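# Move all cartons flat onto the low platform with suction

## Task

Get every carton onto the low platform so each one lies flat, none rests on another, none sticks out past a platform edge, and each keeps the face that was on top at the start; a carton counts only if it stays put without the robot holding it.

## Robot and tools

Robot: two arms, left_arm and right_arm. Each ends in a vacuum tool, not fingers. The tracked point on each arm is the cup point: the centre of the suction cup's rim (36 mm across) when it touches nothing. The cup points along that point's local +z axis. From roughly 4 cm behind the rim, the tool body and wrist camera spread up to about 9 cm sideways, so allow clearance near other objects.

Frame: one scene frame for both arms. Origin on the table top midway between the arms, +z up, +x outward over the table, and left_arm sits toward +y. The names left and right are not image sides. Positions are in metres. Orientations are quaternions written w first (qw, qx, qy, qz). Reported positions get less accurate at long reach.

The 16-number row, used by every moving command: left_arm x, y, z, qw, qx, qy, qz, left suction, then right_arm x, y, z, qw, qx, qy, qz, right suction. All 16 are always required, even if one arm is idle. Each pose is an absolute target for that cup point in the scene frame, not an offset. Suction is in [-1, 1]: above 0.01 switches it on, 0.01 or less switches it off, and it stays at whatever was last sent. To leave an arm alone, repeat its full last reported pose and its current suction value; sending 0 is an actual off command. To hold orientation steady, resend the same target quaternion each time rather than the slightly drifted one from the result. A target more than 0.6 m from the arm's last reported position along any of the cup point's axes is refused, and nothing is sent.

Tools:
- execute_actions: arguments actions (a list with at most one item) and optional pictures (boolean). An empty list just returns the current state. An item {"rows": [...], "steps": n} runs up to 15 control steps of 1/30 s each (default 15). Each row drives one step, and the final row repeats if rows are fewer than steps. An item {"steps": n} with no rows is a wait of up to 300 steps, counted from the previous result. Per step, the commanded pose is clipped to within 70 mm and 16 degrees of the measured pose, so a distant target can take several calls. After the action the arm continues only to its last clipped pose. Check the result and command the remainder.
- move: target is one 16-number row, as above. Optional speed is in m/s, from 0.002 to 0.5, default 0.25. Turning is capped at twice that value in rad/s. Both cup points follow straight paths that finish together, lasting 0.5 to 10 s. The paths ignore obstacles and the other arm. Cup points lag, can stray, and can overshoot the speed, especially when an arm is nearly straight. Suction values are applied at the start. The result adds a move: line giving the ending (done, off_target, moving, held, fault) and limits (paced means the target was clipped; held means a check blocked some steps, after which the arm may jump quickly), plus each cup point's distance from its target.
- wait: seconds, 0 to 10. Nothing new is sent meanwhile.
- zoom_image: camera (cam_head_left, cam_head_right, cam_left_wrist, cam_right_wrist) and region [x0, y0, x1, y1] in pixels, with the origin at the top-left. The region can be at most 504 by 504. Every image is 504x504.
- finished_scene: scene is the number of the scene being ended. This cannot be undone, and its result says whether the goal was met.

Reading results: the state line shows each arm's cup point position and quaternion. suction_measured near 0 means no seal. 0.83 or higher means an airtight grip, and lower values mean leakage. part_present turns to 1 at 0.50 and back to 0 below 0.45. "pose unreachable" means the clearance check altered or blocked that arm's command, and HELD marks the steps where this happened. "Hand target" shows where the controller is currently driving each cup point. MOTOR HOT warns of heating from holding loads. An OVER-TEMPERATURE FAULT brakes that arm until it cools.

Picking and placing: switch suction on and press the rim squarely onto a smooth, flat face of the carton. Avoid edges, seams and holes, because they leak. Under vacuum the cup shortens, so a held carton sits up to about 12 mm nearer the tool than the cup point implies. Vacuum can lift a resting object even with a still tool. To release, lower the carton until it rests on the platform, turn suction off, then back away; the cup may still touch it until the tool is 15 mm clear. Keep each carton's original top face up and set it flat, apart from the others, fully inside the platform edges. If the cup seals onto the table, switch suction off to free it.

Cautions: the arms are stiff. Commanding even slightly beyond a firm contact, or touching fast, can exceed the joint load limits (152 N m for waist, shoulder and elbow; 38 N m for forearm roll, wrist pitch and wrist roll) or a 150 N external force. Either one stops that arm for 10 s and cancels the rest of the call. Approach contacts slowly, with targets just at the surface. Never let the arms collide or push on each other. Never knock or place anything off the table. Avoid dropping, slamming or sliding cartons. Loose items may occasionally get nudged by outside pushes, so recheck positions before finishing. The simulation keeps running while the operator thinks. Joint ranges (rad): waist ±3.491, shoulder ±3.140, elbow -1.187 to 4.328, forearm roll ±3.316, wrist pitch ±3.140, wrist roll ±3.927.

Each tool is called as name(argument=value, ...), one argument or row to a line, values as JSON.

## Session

execute_actions(
  actions=[],
)

Scene clock: 0.00 s of 8600.00 s.
left_arm: end_effector_position=(+0.4412, +0.3502, +0.3135) suction_measured=0.00 part_present=0 end_effector_quat_wxyz=(+0.001, -0.200, +0.980, -0.001) | right_arm: end_effector_position=(+0.4978, -0.5166, +0.3127) suction_measured=0.00 part_present=0 end_effector_quat_wxyz=(-0.000, +0.354, +0.935, -0.001)
Joint positions: left_arm=[ 0.261  0.128  0.193  0.001 -1.634  0.259] | right_arm=[ 0.265  0.129  0.191  0.002 -1.635 -0.789]
Joint velocities: left_arm=[-0.  0.  0.  0.  0.  0.] | right_arm=[-0.     0.     0.    -0.    -0.001 -0.001]
Hand target (left_arm): +0.441, +0.350, +0.313; +0.001, -0.200, +0.980, -0.001
Hand target (right_arm): +0.498, -0.517, +0.313; -0.000, +0.354, +0.935, -0.001

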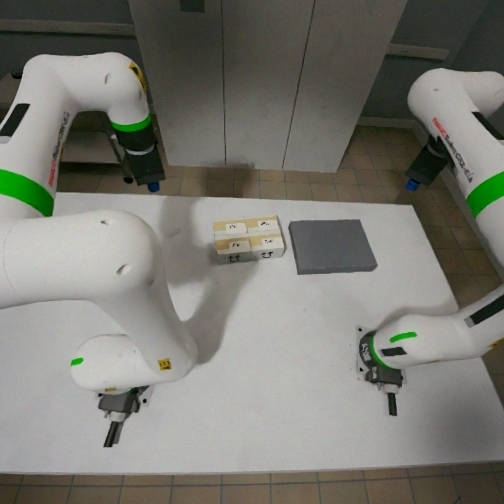

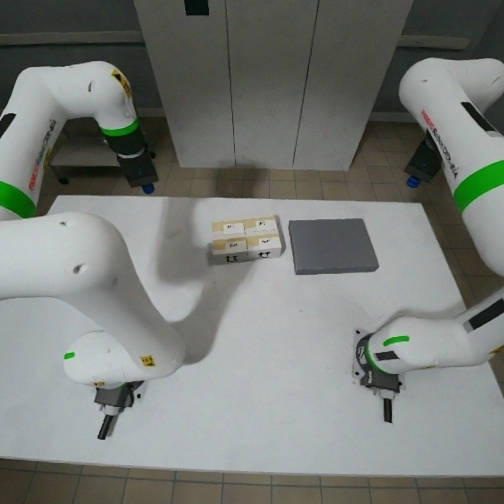

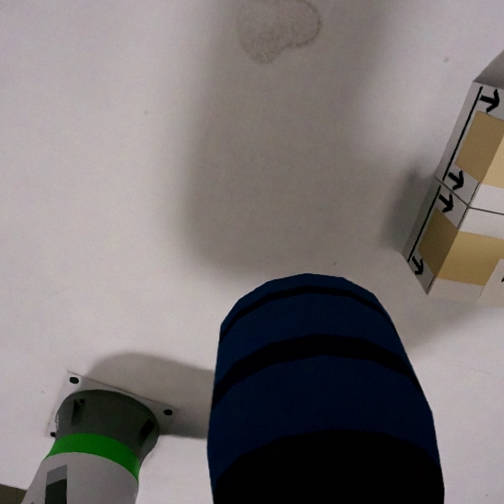

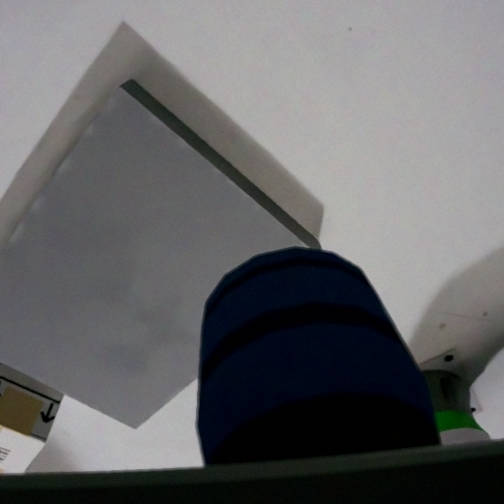

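move(
  target=[0.35,0.5,0.3135,0.001,-0.2,0.98,-0.001,0,0.56,-0.28,0.42,0,0,1,0,0],
  speed=0.4,
)

move(
  target=[0.35,0.5,0.3135,0.001,-0.2,0.98,-0.001,0,0.5,-0.42,0.07,0,0,1,0,0],
  speed=0.3,
)

Scene clock: 2.63 s of 8600.00 s.
left_arm: end_effector_position=(+0.3505, +0.4999, +0.3132) suction_measured=0.00 part_present=0 end_effector_quat_wxyz=(+0.001, -0.200, +0.980, -0.001) | right_arm: end_effector_position=(+0.5596, -0.2804, +0.4202) suction_measured=0.00 part_present=0 end_effector_quat_wxyz=(+0.001, +0.000, +1.000, -0.000)
Joint positions: left_arm=[ 0.656 -0.088 -0.028  0.002 -1.629 -0.137] | right_arm=[ 0.676  0.383  0.766  0.001 -1.953 -0.475]
Joint velocities: left_arm=[ 0.001 -0.001 -0.001 -0.     0.002 -0.   ] | right_arm=[-0.     0.003  0.004 -0.001 -0.003  0.001]
Hand target (left_arm): +0.351, +0.500, +0.313; +0.001, -0.200, +0.980, -0.001
Hand target (right_arm): +0.560, -0.280, +0.420; +0.000, +0.000, +1.000, -0.000
Off the commanded pose (left_arm): 0.001 m, 0 deg.
Off the commanded pose (right_arm): 0.001 m, 0 deg.
move: done

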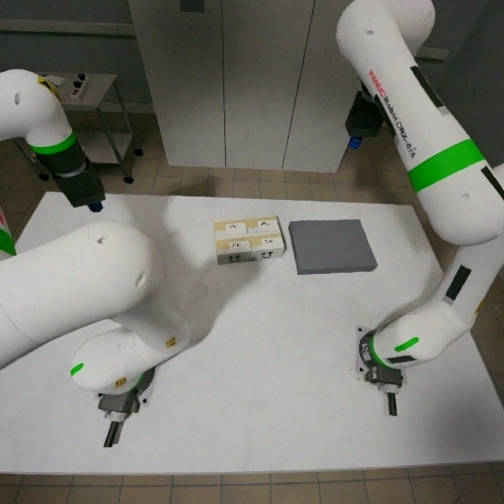

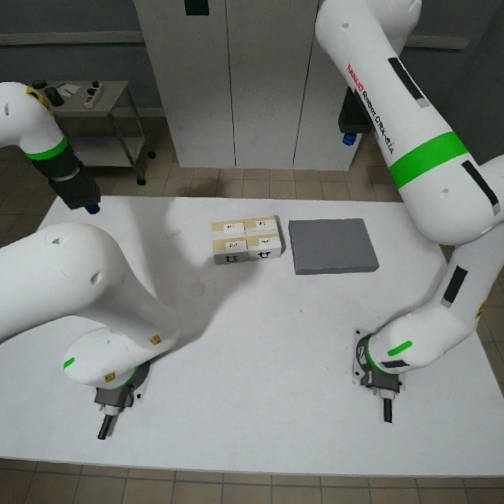

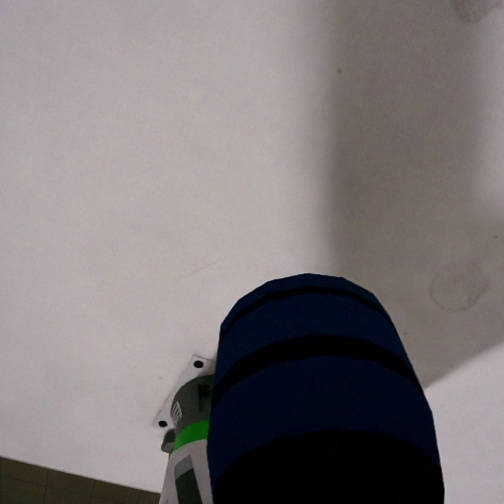

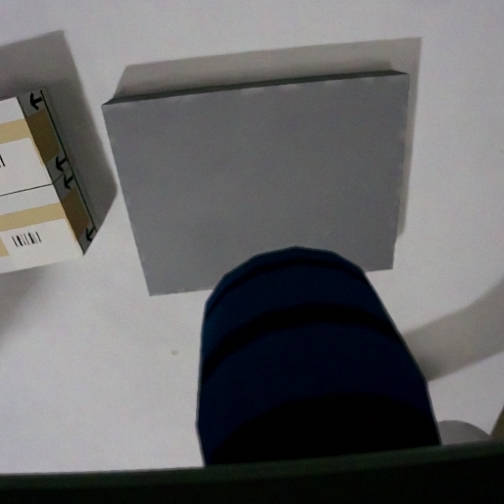

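Scene clock: 4.40 s of 8600.00 s.
left_arm: end_effector_position=(+0.3500, +0.5000, +0.3135) suction_measured=0.00 part_present=0 end_effector_quat_wxyz=(+0.001, -0.200, +0.980, -0.001) | right_arm: end_effector_position=(+0.5008, -0.4196, +0.0699) suction_measured=0.00 part_present=0 end_effector_quat_wxyz=(-0.000, -0.001, +1.000, +0.000)
Joint positions: left_arm=[ 0.657 -0.089 -0.029  0.003 -1.63  -0.138] | right_arm=[ 0.463  0.24  -0.263 -0.    -1.068 -0.26 ]
Joint velocities: left_arm=[ 0. -0.  0. -0.  0. -0.] | right_arm=[-0.     0.002 -0.001  0.001  0.003 -0.   ]
Hand target (left_arm): +0.350, +0.500, +0.313; +0.001, -0.200, +0.980, -0.001
Hand target (right_arm): +0.501, -0.420, +0.070; -0.000, -0.001, +1.000, +0.000
Off the commanded pose (left_arm): 0.000 m, 0 deg.
Off the commanded pose (right_arm): 0.001 m, 0 deg.
move: done

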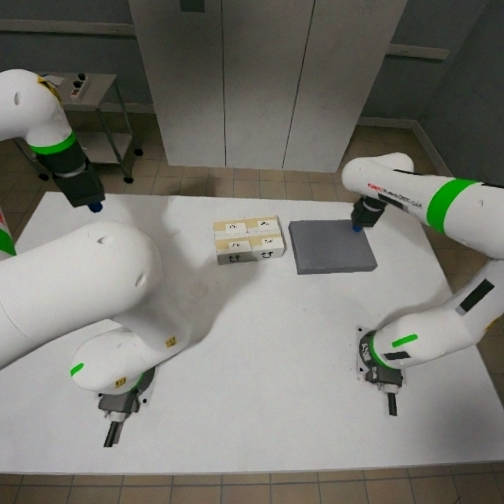

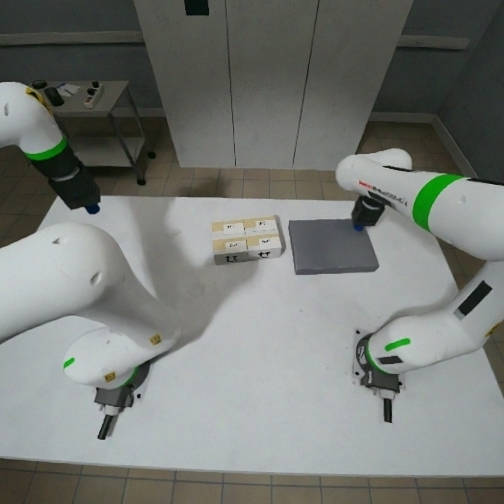

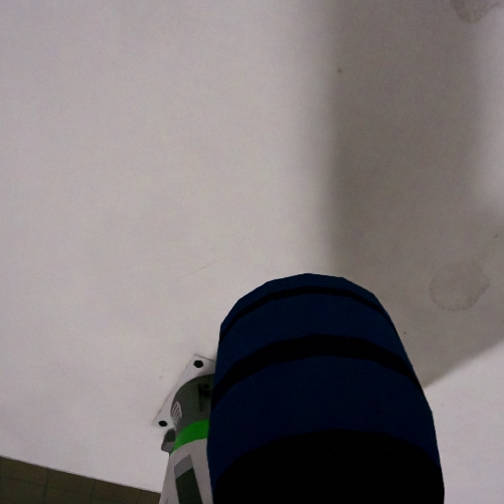

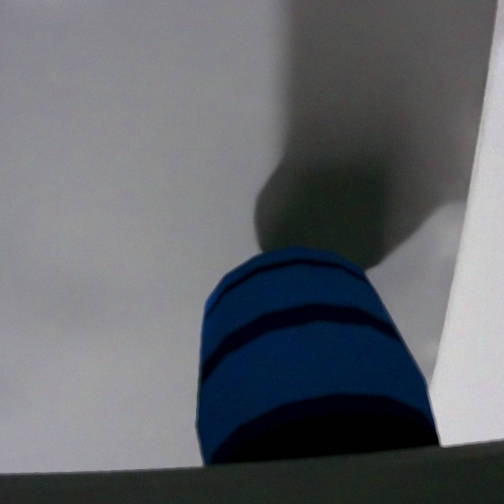

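move(
  target=[0.35,0.5,0.3135,0.001,-0.2,0.98,-0.001,0,0.5,-0.42,0.044,0,0,1,0,1],
  speed=0.04,
)

Scene clock: 6.33 s of 8600.00 s.
left_arm: end_effector_position=(+0.3500, +0.5000, +0.3135) suction_measured=0.00 part_present=0 end_effector_quat_wxyz=(+0.001, -0.200, +0.980, -0.001) | right_arm: end_effector_position=(+0.5001, -0.4200, +0.0440) suction_measured=0.98 part_present=1 end_effector_quat_wxyz=(-0.000, -0.000, +1.000, +0.000)
Joint positions: left_arm=[ 0.657 -0.089 -0.029  0.003 -1.63  -0.138] | right_arm=[ 0.463  0.272 -0.292 -0.    -1.007 -0.262]
Joint velocities: left_arm=[ 0.001  0.001 -0.     0.    -0.    -0.   ] | right_arm=[ 0.001  0.001  0.001 -0.     0.002  0.001]
Hand target (left_arm): +0.350, +0.500, +0.313; +0.001, -0.200, +0.980, -0.001
Hand target (right_arm): +0.500, -0.420, +0.044; -0.000, -0.000, +1.000, +0.000
Off the commanded pose (left_arm): 0.000 m, 0 deg.
Off the commanded pose (right_arm): 0.000 m, 0 deg.
move: done

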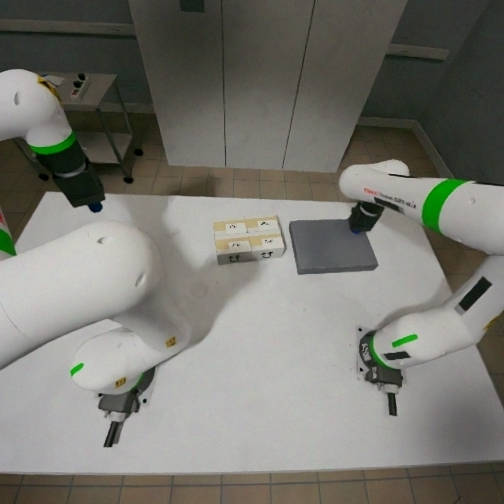

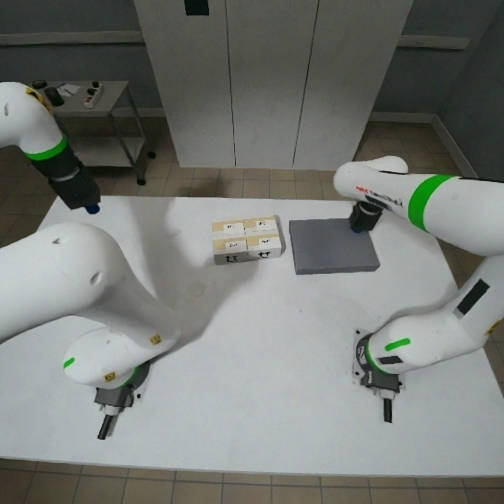

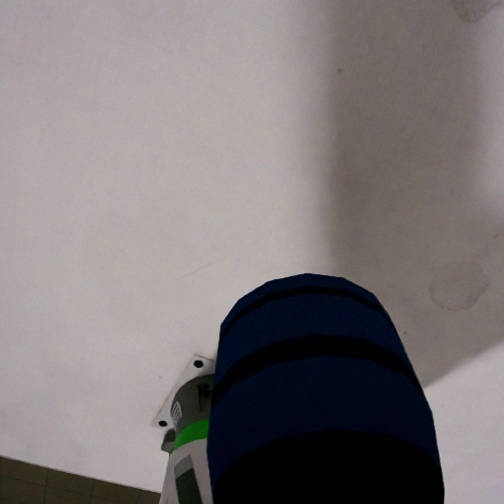

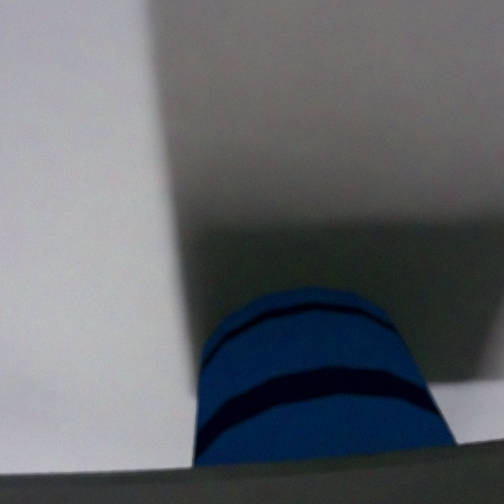

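execute_actions(
  actions=[
    {"rows":[[0.35,0.5,0.3135,0.001,-0.2,0.98,-0.001,0,0.5,-0.42,0.044,0,0,1,0,0]],"steps":10},
  ],
)

move(
  target=[0.35,0.5,0.3135,0.001,-0.2,0.98,-0.001,0,0.5,-0.42,0.09,0,0,1,0,0],
)

move(
  target=[0.35,0.5,0.3135,0.001,-0.2,0.98,-0.001,0,0.5,-0.02,0.16,0,-0.09,0.996,0,0],
  speed=0.35,
)

Scene clock: 8.30 s of 8600.00 s.
left_arm: end_effector_position=(+0.3500, +0.5000, +0.3135) suction_measured=0.00 part_present=0 end_effector_quat_wxyz=(+0.001, -0.200, +0.980, -0.001) | right_arm: end_effector_position=(+0.5000, -0.4200, +0.0440) suction_measured=0.00 part_present=0 end_effector_quat_wxyz=(-0.000, +0.000, +1.000, +0.000)
Joint positions: left_arm=[ 0.657 -0.089 -0.029  0.003 -1.63  -0.138] | right_arm=[ 0.463  0.272 -0.293 -0.    -1.007 -0.262]
Joint velocities: left_arm=[ 0.    -0.     0.001  0.    -0.     0.   ] | right_arm=[-0.    -0.001 -0.001  0.001  0.002 -0.002]
Hand target (left_arm): +0.350, +0.500, +0.314; +0.001, -0.200, +0.980, -0.001
Hand target (right_arm): +0.500, -0.420, +0.044; +0.000, -0.000, +1.000, +0.000
Off the commanded pose (left_arm): 0.000 m, 0 deg.
Off the commanded pose (right_arm): 0.000 m, 0 deg.
Steps of this call (steps 1 to 49: nothing new was sent; steps 50 to 59: all 10 steps of this action). Readings (end_effector_position | what the end effector reports):
50: left_arm (+0.3500, +0.5000, +0.3135) | right_arm (+0.5000, -0.4200, +0.0440) | left_arm suction_measured=0.00 part_present=0 | right_arm suction_measured=0.88 part_present=1
51: left_arm (+0.3500, +0.5000, +0.3135) | right_arm (+0.5000, -0.4200, +0.0440) | left_arm suction_measured=0.00 part_present=0 | right_arm suction_measured=0.40 part_present=0
53: left_arm (+0.3500, +0.5000, +0.3135) | right_arm (+0.5000, -0.4200, +0.0440) | left_arm suction_measured=0.00 part_present=0 | right_arm suction_measured=0.01 part_present=0
57: left_arm (+0.3500, +0.5000, +0.3135) | right_arm (+0.5000, -0.4200, +0.0440) | left_arm suction_measured=0.00 part_present=0 | right_arm suction_measured=0.00 part_present=0
59: the state above

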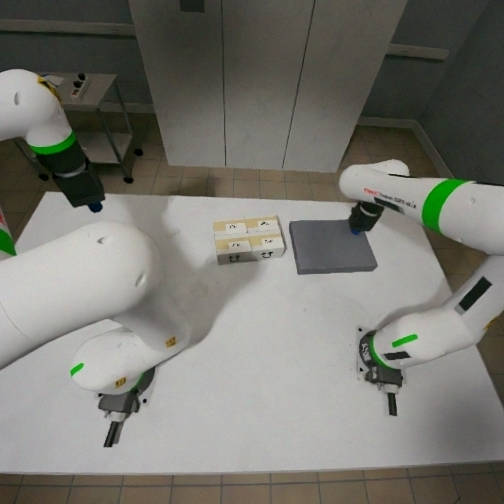

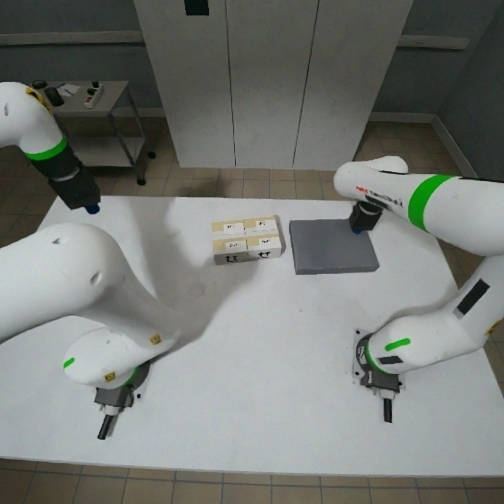

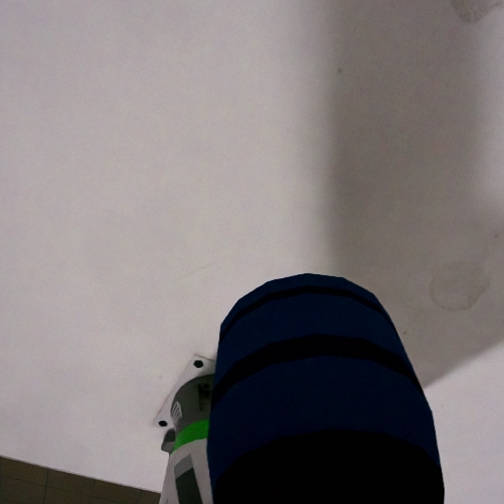

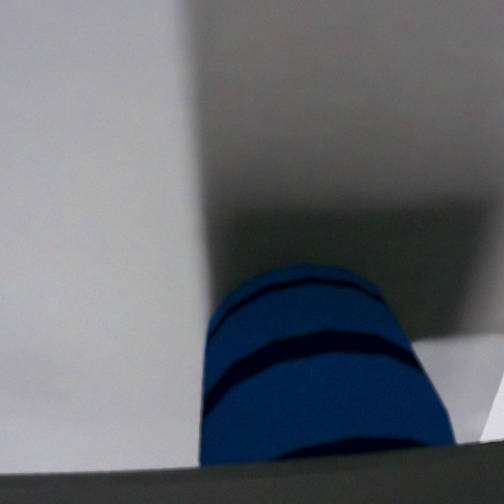

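Scene clock: 9.30 s of 8600.00 s.
left_arm: end_effector_position=(+0.3500, +0.5000, +0.3135) suction_measured=0.00 part_present=0 end_effector_quat_wxyz=(+0.001, -0.200, +0.980, -0.001) | right_arm: end_effector_position=(+0.4999, -0.4201, +0.0899) suction_measured=0.00 part_present=0 end_effector_quat_wxyz=(+0.000, +0.000, +1.000, -0.000)
Joint positions: left_arm=[ 0.657 -0.089 -0.029  0.003 -1.63  -0.138] | right_arm=[ 0.463  0.215 -0.242  0.    -1.114 -0.263]
Joint velocities: left_arm=[ 0.     0.001 -0.    -0.     0.     0.   ] | right_arm=[-0.001 -0.001  0.002  0.    -0.002  0.001]
Hand target (left_arm): +0.350, +0.500, +0.314; +0.001, -0.200, +0.980, -0.001
Hand target (right_arm): +0.500, -0.420, +0.090; +0.000, +0.000, +1.000, -0.000
Off the commanded pose (left_arm): 0.000 m, 0 deg.
Off the commanded pose (right_arm): 0.000 m, 0 deg.
move: done

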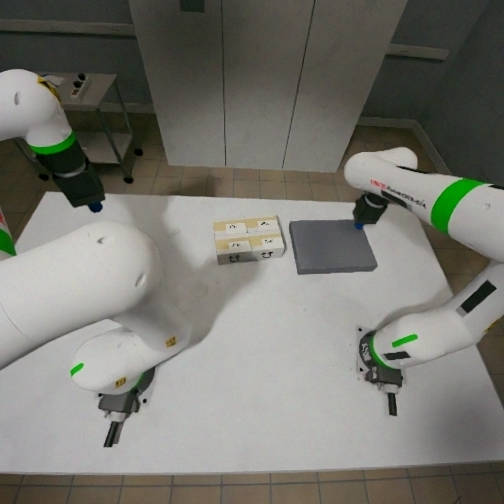

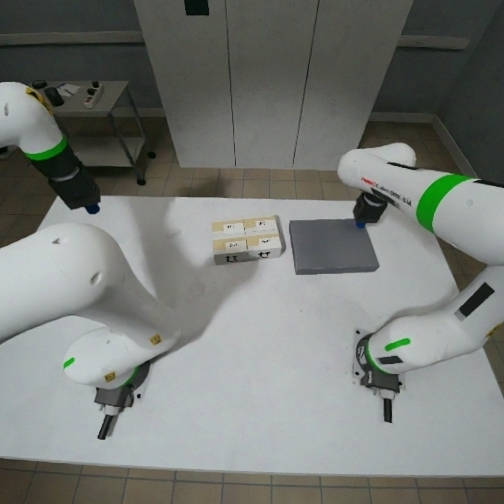

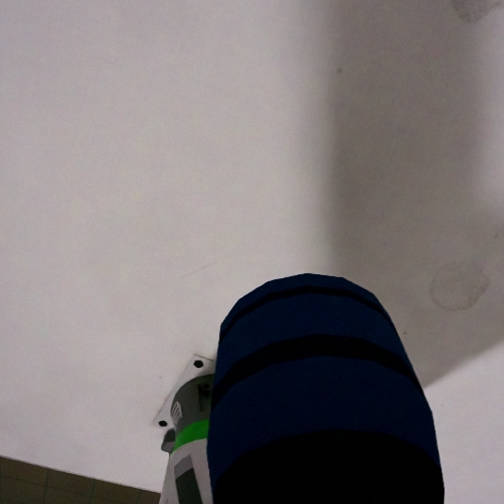

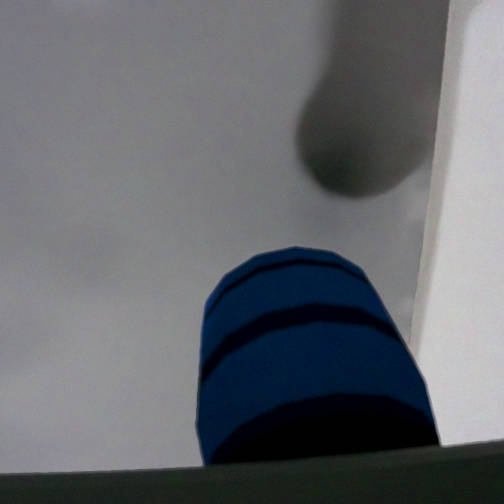

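Scene clock: 11.03 s of 8600.00 s.
left_arm: end_effector_position=(+0.3500, +0.5000, +0.3135) suction_measured=0.00 part_present=0 end_effector_quat_wxyz=(+0.001, -0.200, +0.980, -0.001) | right_arm: end_effector_position=(+0.4997, -0.0205, +0.1604) suction_measured=0.00 part_present=0 end_effector_quat_wxyz=(+0.001, -0.090, +0.996, -0.000)
Joint positions: left_arm=[ 0.657 -0.089 -0.029  0.003 -1.63  -0.138] | right_arm=[ 1.089  0.494  0.307  0.001 -1.383 -0.709]
Joint velocities: left_arm=[ 0. -0. -0. -0. -0.  0.] | right_arm=[ 0.     0.002  0.002 -0.001 -0.    -0.   ]
Hand target (left_arm): +0.350, +0.500, +0.314; +0.001, -0.200, +0.980, -0.001
Hand target (right_arm): +0.500, -0.020, +0.160; +0.001, -0.090, +0.996, -0.000
Off the commanded pose (left_arm): 0.000 m, 0 deg.
Off the commanded pose (right_arm): 0.001 m, 0 deg.
move: done

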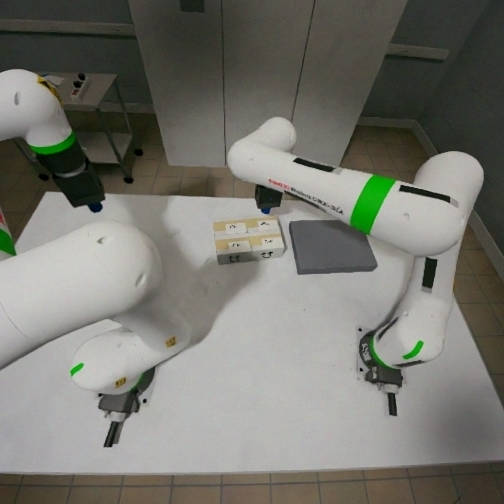

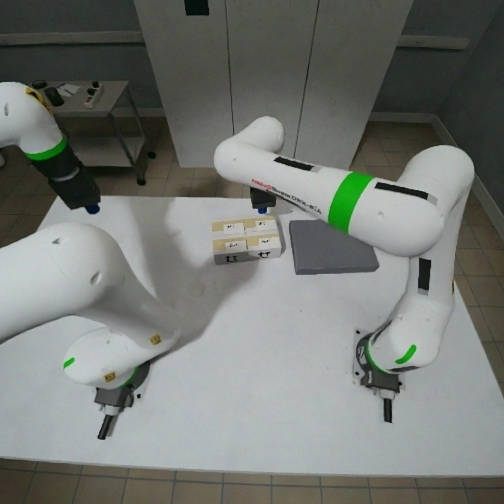

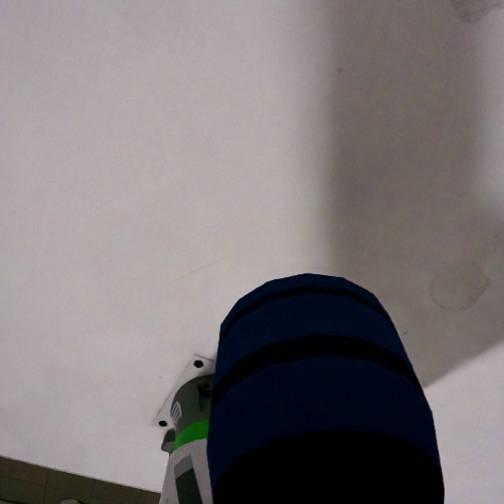

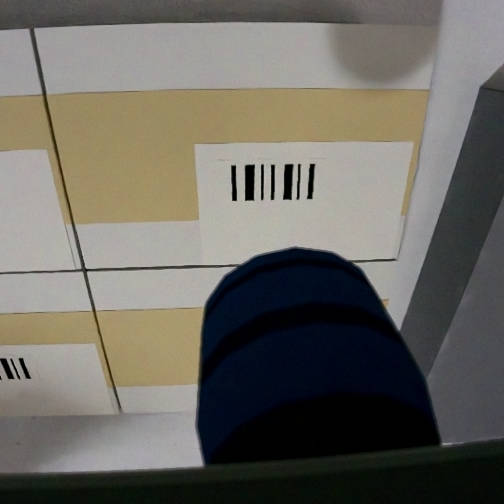

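move(
  target=[0.35,0.5,0.3135,0.001,-0.2,0.98,-0.001,0,0.504,-0.009,0.105,0,-0.09,0.996,0,0],
  speed=0.12,
)

move(
  target=[0.35,0.5,0.3135,0.001,-0.2,0.98,-0.001,0,0.504,-0.009,0.092,0,-0.09,0.996,0,0],
  speed=0.03,
)

Scene clock: 14.53 s of 8600.00 s.
left_arm: end_effector_position=(+0.3500, +0.5000, +0.3135) suction_measured=0.00 part_present=0 end_effector_quat_wxyz=(+0.001, -0.200, +0.980, -0.001) | right_arm: end_effector_position=(+0.5040, -0.0089, +0.1051) suction_measured=0.00 part_present=0 end_effector_quat_wxyz=(-0.000, -0.090, +0.996, +0.000)
Joint positions: left_arm=[ 0.657 -0.089 -0.029  0.003 -1.63  -0.138] | right_arm=[ 1.095  0.555  0.267 -0.    -1.282 -0.713]
Joint velocities: left_arm=[ 0.003  0.    -0.002 -0.     0.     0.   ] | right_arm=[ 0.002  0.002 -0.002  0.     0.003 -0.002]
Hand target (left_arm): +0.350, +0.500, +0.314; +0.001, -0.200, +0.980, -0.001
Hand target (right_arm): +0.504, -0.009, +0.105; -0.000, -0.090, +0.996, +0.000
Off the commanded pose (left_arm): 0.000 m, 0 deg.
Off the commanded pose (right_arm): 0.000 m, 0 deg.
move: done

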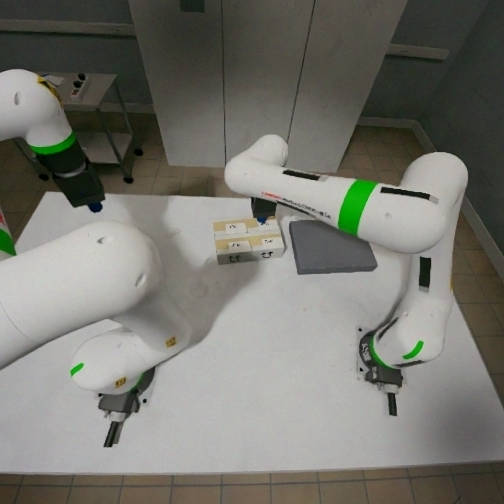

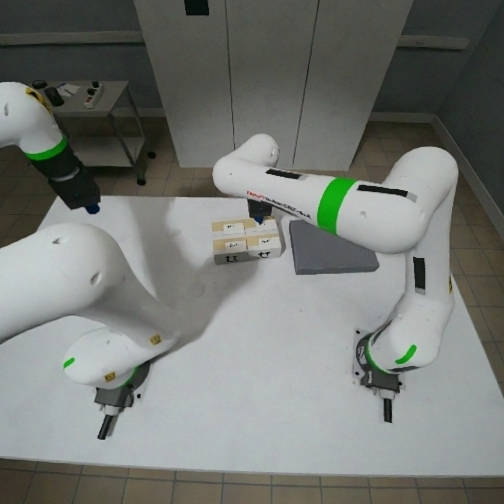

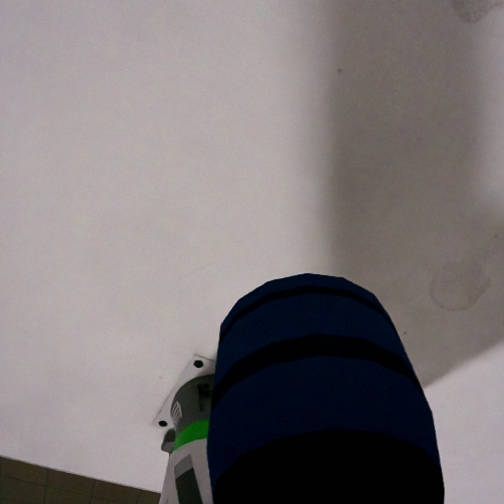

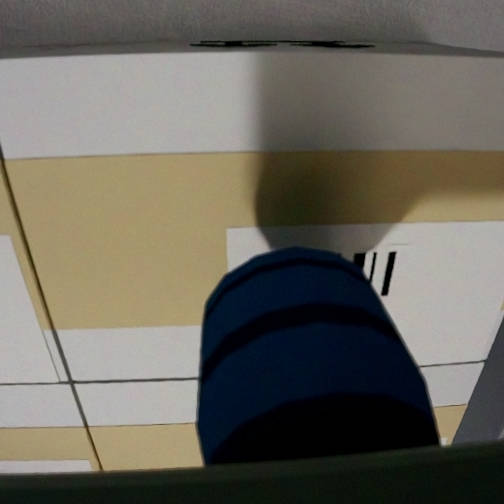

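Scene clock: 15.27 s of 8600.00 s.
left_arm: end_effector_position=(+0.3500, +0.5000, +0.3135) suction_measured=0.00 part_present=0 end_effector_quat_wxyz=(+0.001, -0.200, +0.980, -0.001) | right_arm: end_effector_position=(+0.5040, -0.0090, +0.0920) suction_measured=0.00 part_present=0 end_effector_quat_wxyz=(-0.000, -0.090, +0.996, +0.000)
Joint positions: left_arm=[ 0.657 -0.089 -0.029  0.003 -1.63  -0.138] | right_arm=[ 1.095  0.565  0.25  -0.    -1.256 -0.713]
Joint velocities: left_arm=[ 0.     0.001 -0.    -0.    -0.    -0.   ] | right_arm=[-0.001  0.001 -0.001  0.     0.002 -0.002]
Hand target (left_arm): +0.350, +0.500, +0.314; +0.001, -0.200, +0.980, -0.001
Hand target (right_arm): +0.504, -0.009, +0.092; -0.000, -0.090, +0.996, +0.000
Off the commanded pose (left_arm): 0.000 m, 0 deg.
Off the commanded pose (right_arm): 0.000 m, 0 deg.
move: done

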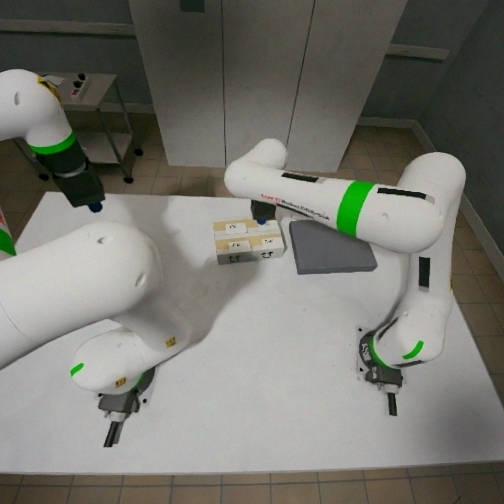

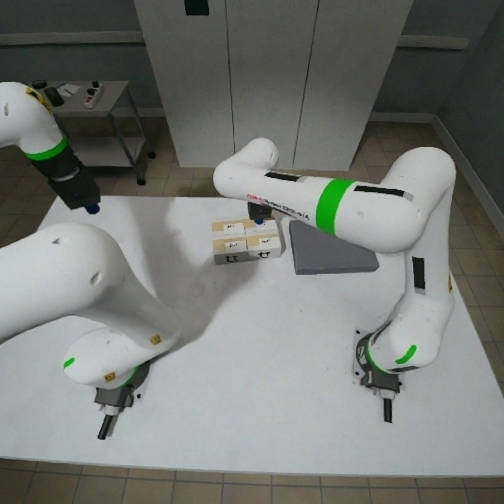

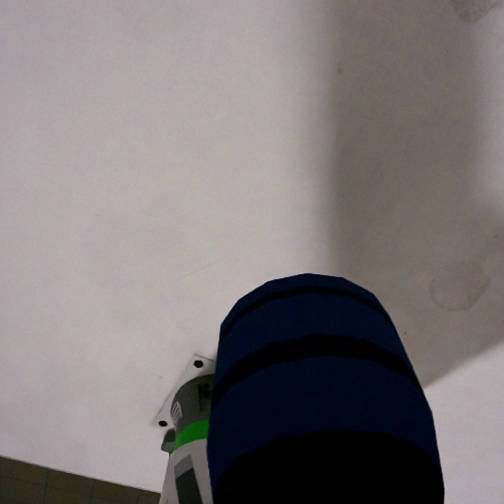

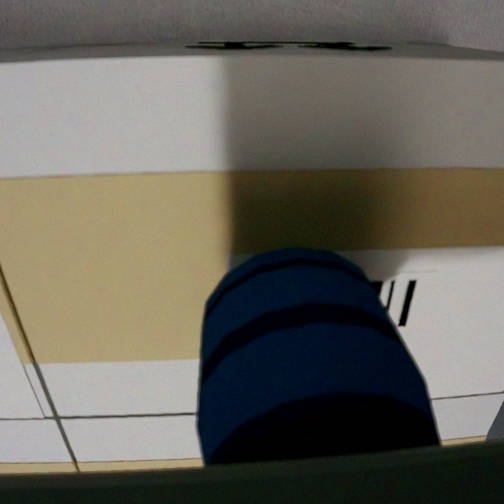

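move(
  target=[0.35,0.5,0.3135,0.001,-0.2,0.98,-0.001,0,0.504,-0.009,0.077,0,-0.09,0.996,0,0],
  speed=0.03,
)

execute_actions(
  actions=[
    {"rows":[[0.35,0.5,0.3135,0.001,-0.2,0.98,-0.001,0,0.504,-0.009,0.077,0,-0.09,0.996,0,1]],"steps":12},
  ],
  pictures=false,
)

move(
  target=[0.35,0.5,0.3135,0.001,-0.2,0.98,-0.001,0,0.504,-0.012,0.17,0,-0.09,0.996,0,1],
  speed=0.2,
)

move(
  target=[0.35,0.5,0.3135,0.001,-0.2,0.98,-0.001,0,0.5,-0.38,0.135,0,-0.046,0.999,0,1],
  speed=0.3,
)

zoom_image(
  camera="cam_head_left",
  region=[270,170,430,300],
)

Scene clock: 18.23 s of 8600.00 s.
left_arm: end_effector_position=(+0.3500, +0.5000, +0.3135) suction_measured=0.00 part_present=0 end_effector_quat_wxyz=(+0.001, -0.200, +0.980, -0.001) | right_arm: end_effector_position=(+0.5040, -0.0090, +0.0771) suction_measured=0.00 part_present=0 end_effector_quat_wxyz=(+0.000, -0.090, +0.996, +0.000)
Joint positions: left_arm=[ 0.657 -0.089 -0.029  0.003 -1.63  -0.138] | right_arm=[ 1.095  0.577  0.232 -0.    -1.225 -0.713]
Joint velocities: left_arm=[ 0. -0. -0. -0. -0. -0.] | right_arm=[ 0.     0.    -0.002 -0.    -0.    -0.   ]
Hand target (left_arm): +0.350, +0.500, +0.314; +0.001, -0.200, +0.980, -0.001
Hand target (right_arm): +0.504, -0.009, +0.077; -0.000, -0.090, +0.996, +0.000
Off the commanded pose (left_arm): 0.000 m, 0 deg.
Off the commanded pose (right_arm): 0.000 m, 0 deg.
move: done

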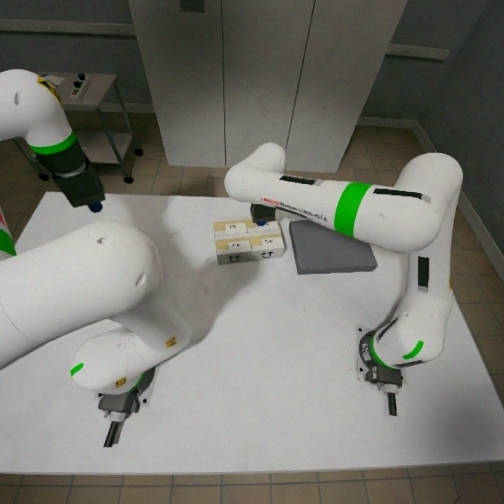

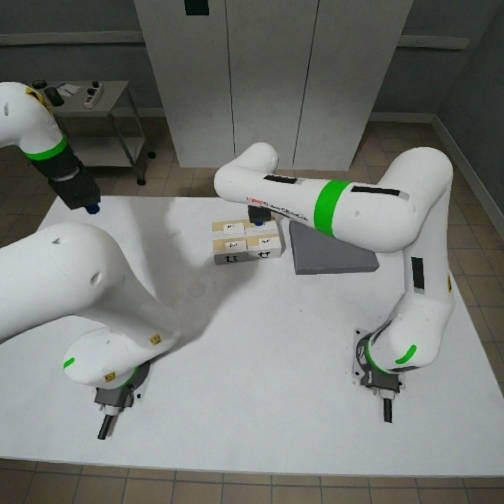

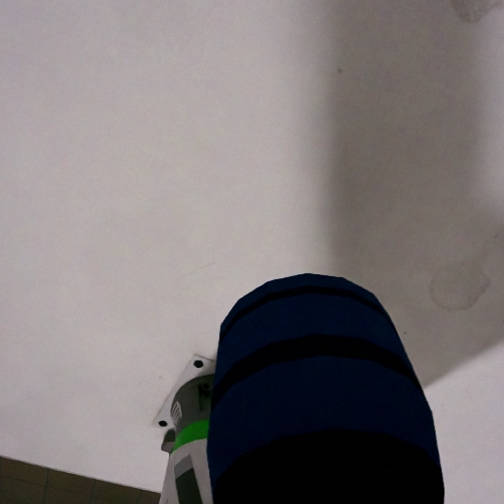

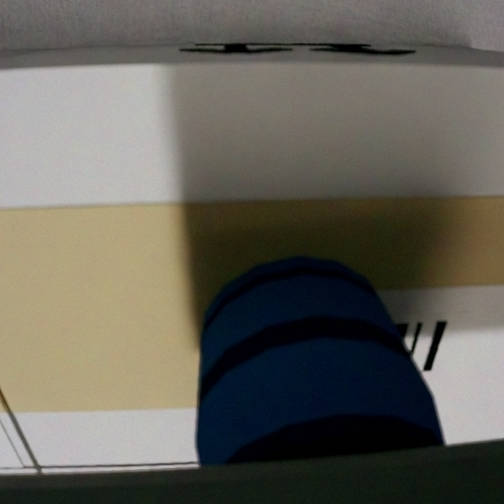

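Scene clock: 18.63 s of 8600.00 s.
left_arm: end_effector_position=(+0.3500, +0.5000, +0.3135) suction_measured=0.00 part_present=0 end_effector_quat_wxyz=(+0.001, -0.200, +0.980, -0.001) | right_arm: end_effector_position=(+0.5040, -0.0090, +0.0769) suction_measured=0.90 part_present=1 end_effector_quat_wxyz=(-0.000, -0.090, +0.996, -0.000)
Joint positions: left_arm=[ 0.657 -0.089 -0.029  0.003 -1.63  -0.138] | right_arm=[ 1.095  0.577  0.231 -0.    -1.225 -0.713]
Joint velocities: left_arm=[-0.    -0.001 -0.001  0.     0.     0.   ] | right_arm=[ 0.001 -0.     0.001  0.001 -0.    -0.   ]
Hand target (left_arm): +0.350, +0.500, +0.314; +0.001, -0.200, +0.980, -0.001
Hand target (right_arm): +0.504, -0.009, +0.077; -0.000, -0.090, +0.996, +0.000
Off the commanded pose (left_arm): 0.000 m, 0 deg.
Off the commanded pose (right_arm): 0.000 m, 0 deg.
Steps of this call (steps 1 to 12: all 12 steps of this action). Readings (end_effector_position | what the end effector reports):
1: left_arm (+0.3500, +0.5000, +0.3135) | right_arm (+0.5040, -0.0090, +0.0770) | left_arm suction_measured=0.00 part_present=0 | right_arm suction_measured=0.09 part_present=0
2: left_arm (+0.3500, +0.5000, +0.3135) | right_arm (+0.5040, -0.0090, +0.0769) | left_arm suction_measured=0.00 part_present=0 | right_arm suction_measured=0.26 part_present=0
4: left_arm (+0.3500, +0.5000, +0.3135) | right_arm (+0.5040, -0.0090, +0.0768) | left_arm suction_measured=0.00 part_present=0 | right_arm suction_measured=0.44 part_present=0
8: left_arm (+0.3500, +0.5000, +0.3135) | right_arm (+0.5040, -0.0090, +0.0769) | left_arm suction_measured=0.00 part_present=0 | right_arm suction_measured=0.79 part_present=1
12: the state above

Scene clock: 19.77 s of 8600.00 s.
left_arm: end_effector_position=(+0.3500, +0.5000, +0.3135) suction_measured=0.00 part_present=0 end_effector_quat_wxyz=(+0.001, -0.200, +0.980, -0.001) | right_arm: end_effector_position=(+0.5039, -0.0122, +0.1700) suction_measured=0.95 part_present=1 end_effector_quat_wxyz=(+0.000, -0.090, +0.996, -0.000)
Joint positions: left_arm=[ 0.657 -0.089 -0.029  0.003 -1.63  -0.138] | right_arm=[ 1.092  0.513  0.358  0.    -1.416 -0.711]
Joint velocities: left_arm=[ 0.002  0.001 -0.     0.001  0.    -0.   ] | right_arm=[-0.002  0.001  0.002 -0.    -0.001  0.002]
Hand target (left_arm): +0.350, +0.500, +0.314; +0.001, -0.200, +0.980, -0.001
Hand target (right_arm): +0.504, -0.012, +0.170; +0.000, -0.090, +0.996, -0.000
Off the commanded pose (left_arm): 0.000 m, 0 deg.
Off the commanded pose (right_arm): 0.000 m, 0 deg.
move: done

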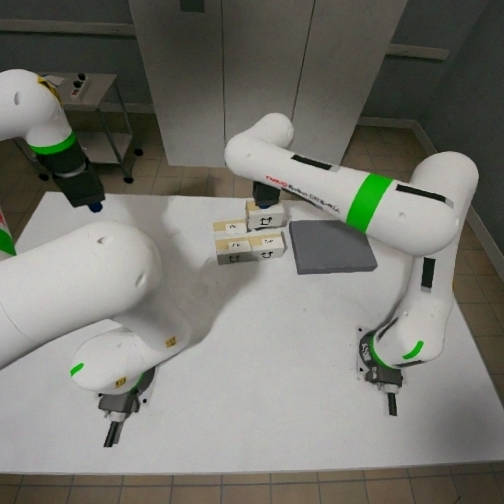

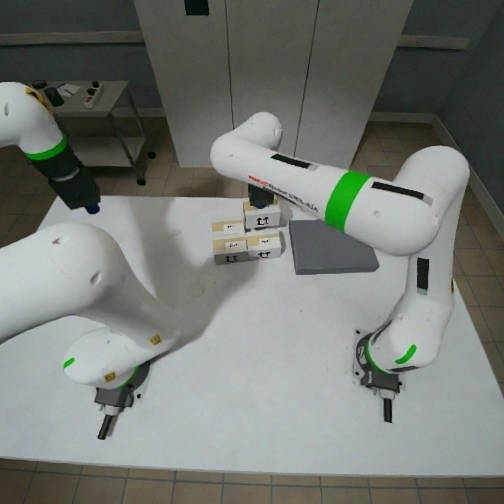

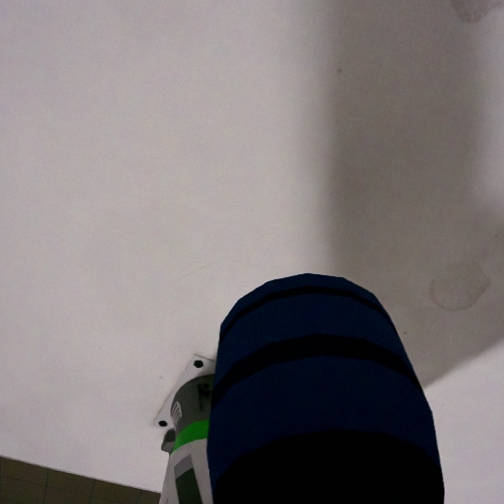

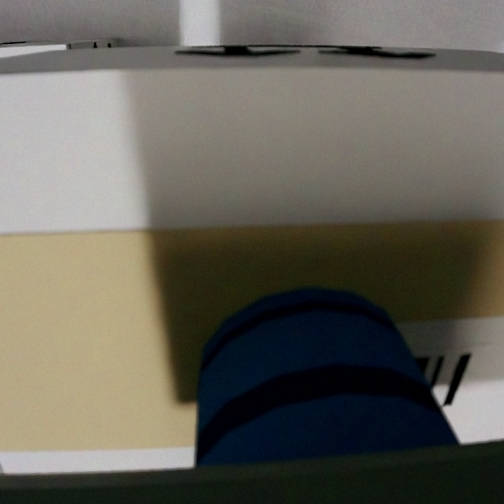

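Scene clock: 21.50 s of 8600.00 s.
left_arm: end_effector_position=(+0.3500, +0.5000, +0.3135) suction_measured=0.00 part_present=0 end_effector_quat_wxyz=(+0.001, -0.200, +0.980, -0.001) | right_arm: end_effector_position=(+0.5002, -0.3796, +0.1346) suction_measured=0.95 part_present=1 end_effector_quat_wxyz=(-0.001, -0.046, +0.999, +0.000)
Joint positions: left_arm=[ 0.657 -0.089 -0.029  0.003 -1.63  -0.138] | right_arm=[ 0.544  0.176 -0.175 -0.001 -1.221 -0.251]
Joint velocities: left_arm=[ 0.002  0.001 -0.001 -0.     0.001 -0.   ] | right_arm=[ 0.     0.     0.    -0.    -0.001  0.002]
Hand target (left_arm): +0.350, +0.500, +0.314; +0.001, -0.200, +0.980, -0.001
Hand target (right_arm): +0.500, -0.380, +0.135; -0.001, -0.046, +0.999, +0.000
Off the commanded pose (left_arm): 0.000 m, 0 deg.
Off the commanded pose (right_arm): 0.001 m, 0 deg.
move: done

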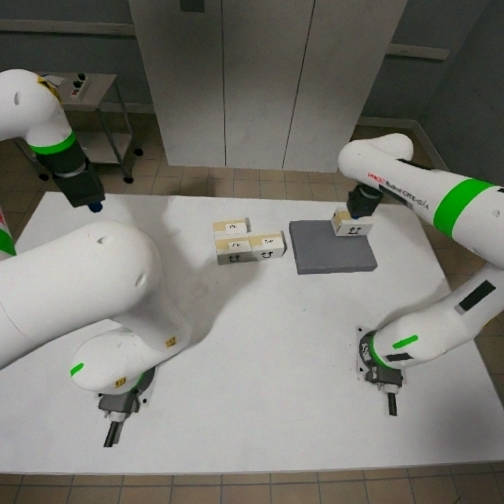

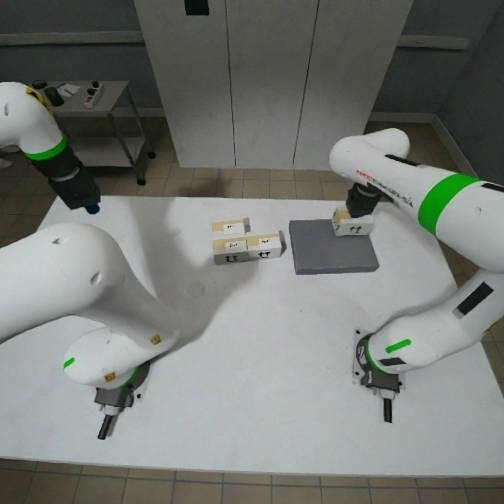

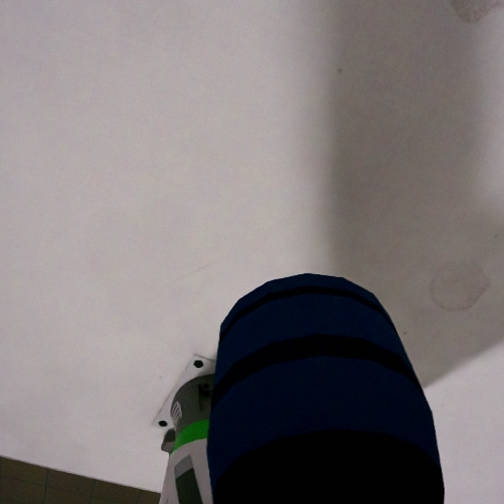

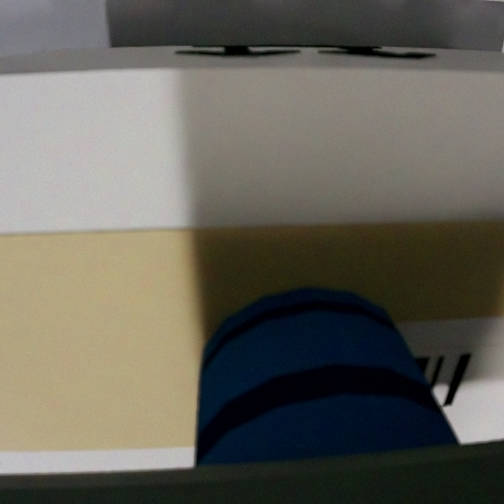

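Region (270, 170, 430, 300) of cam_head_left's 504x504 image, scaled by 3.150, with more detail than that image has; it fills the top 410 rows of this view, and the rest is white.

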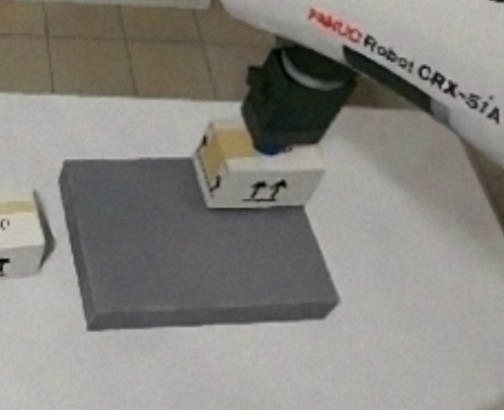

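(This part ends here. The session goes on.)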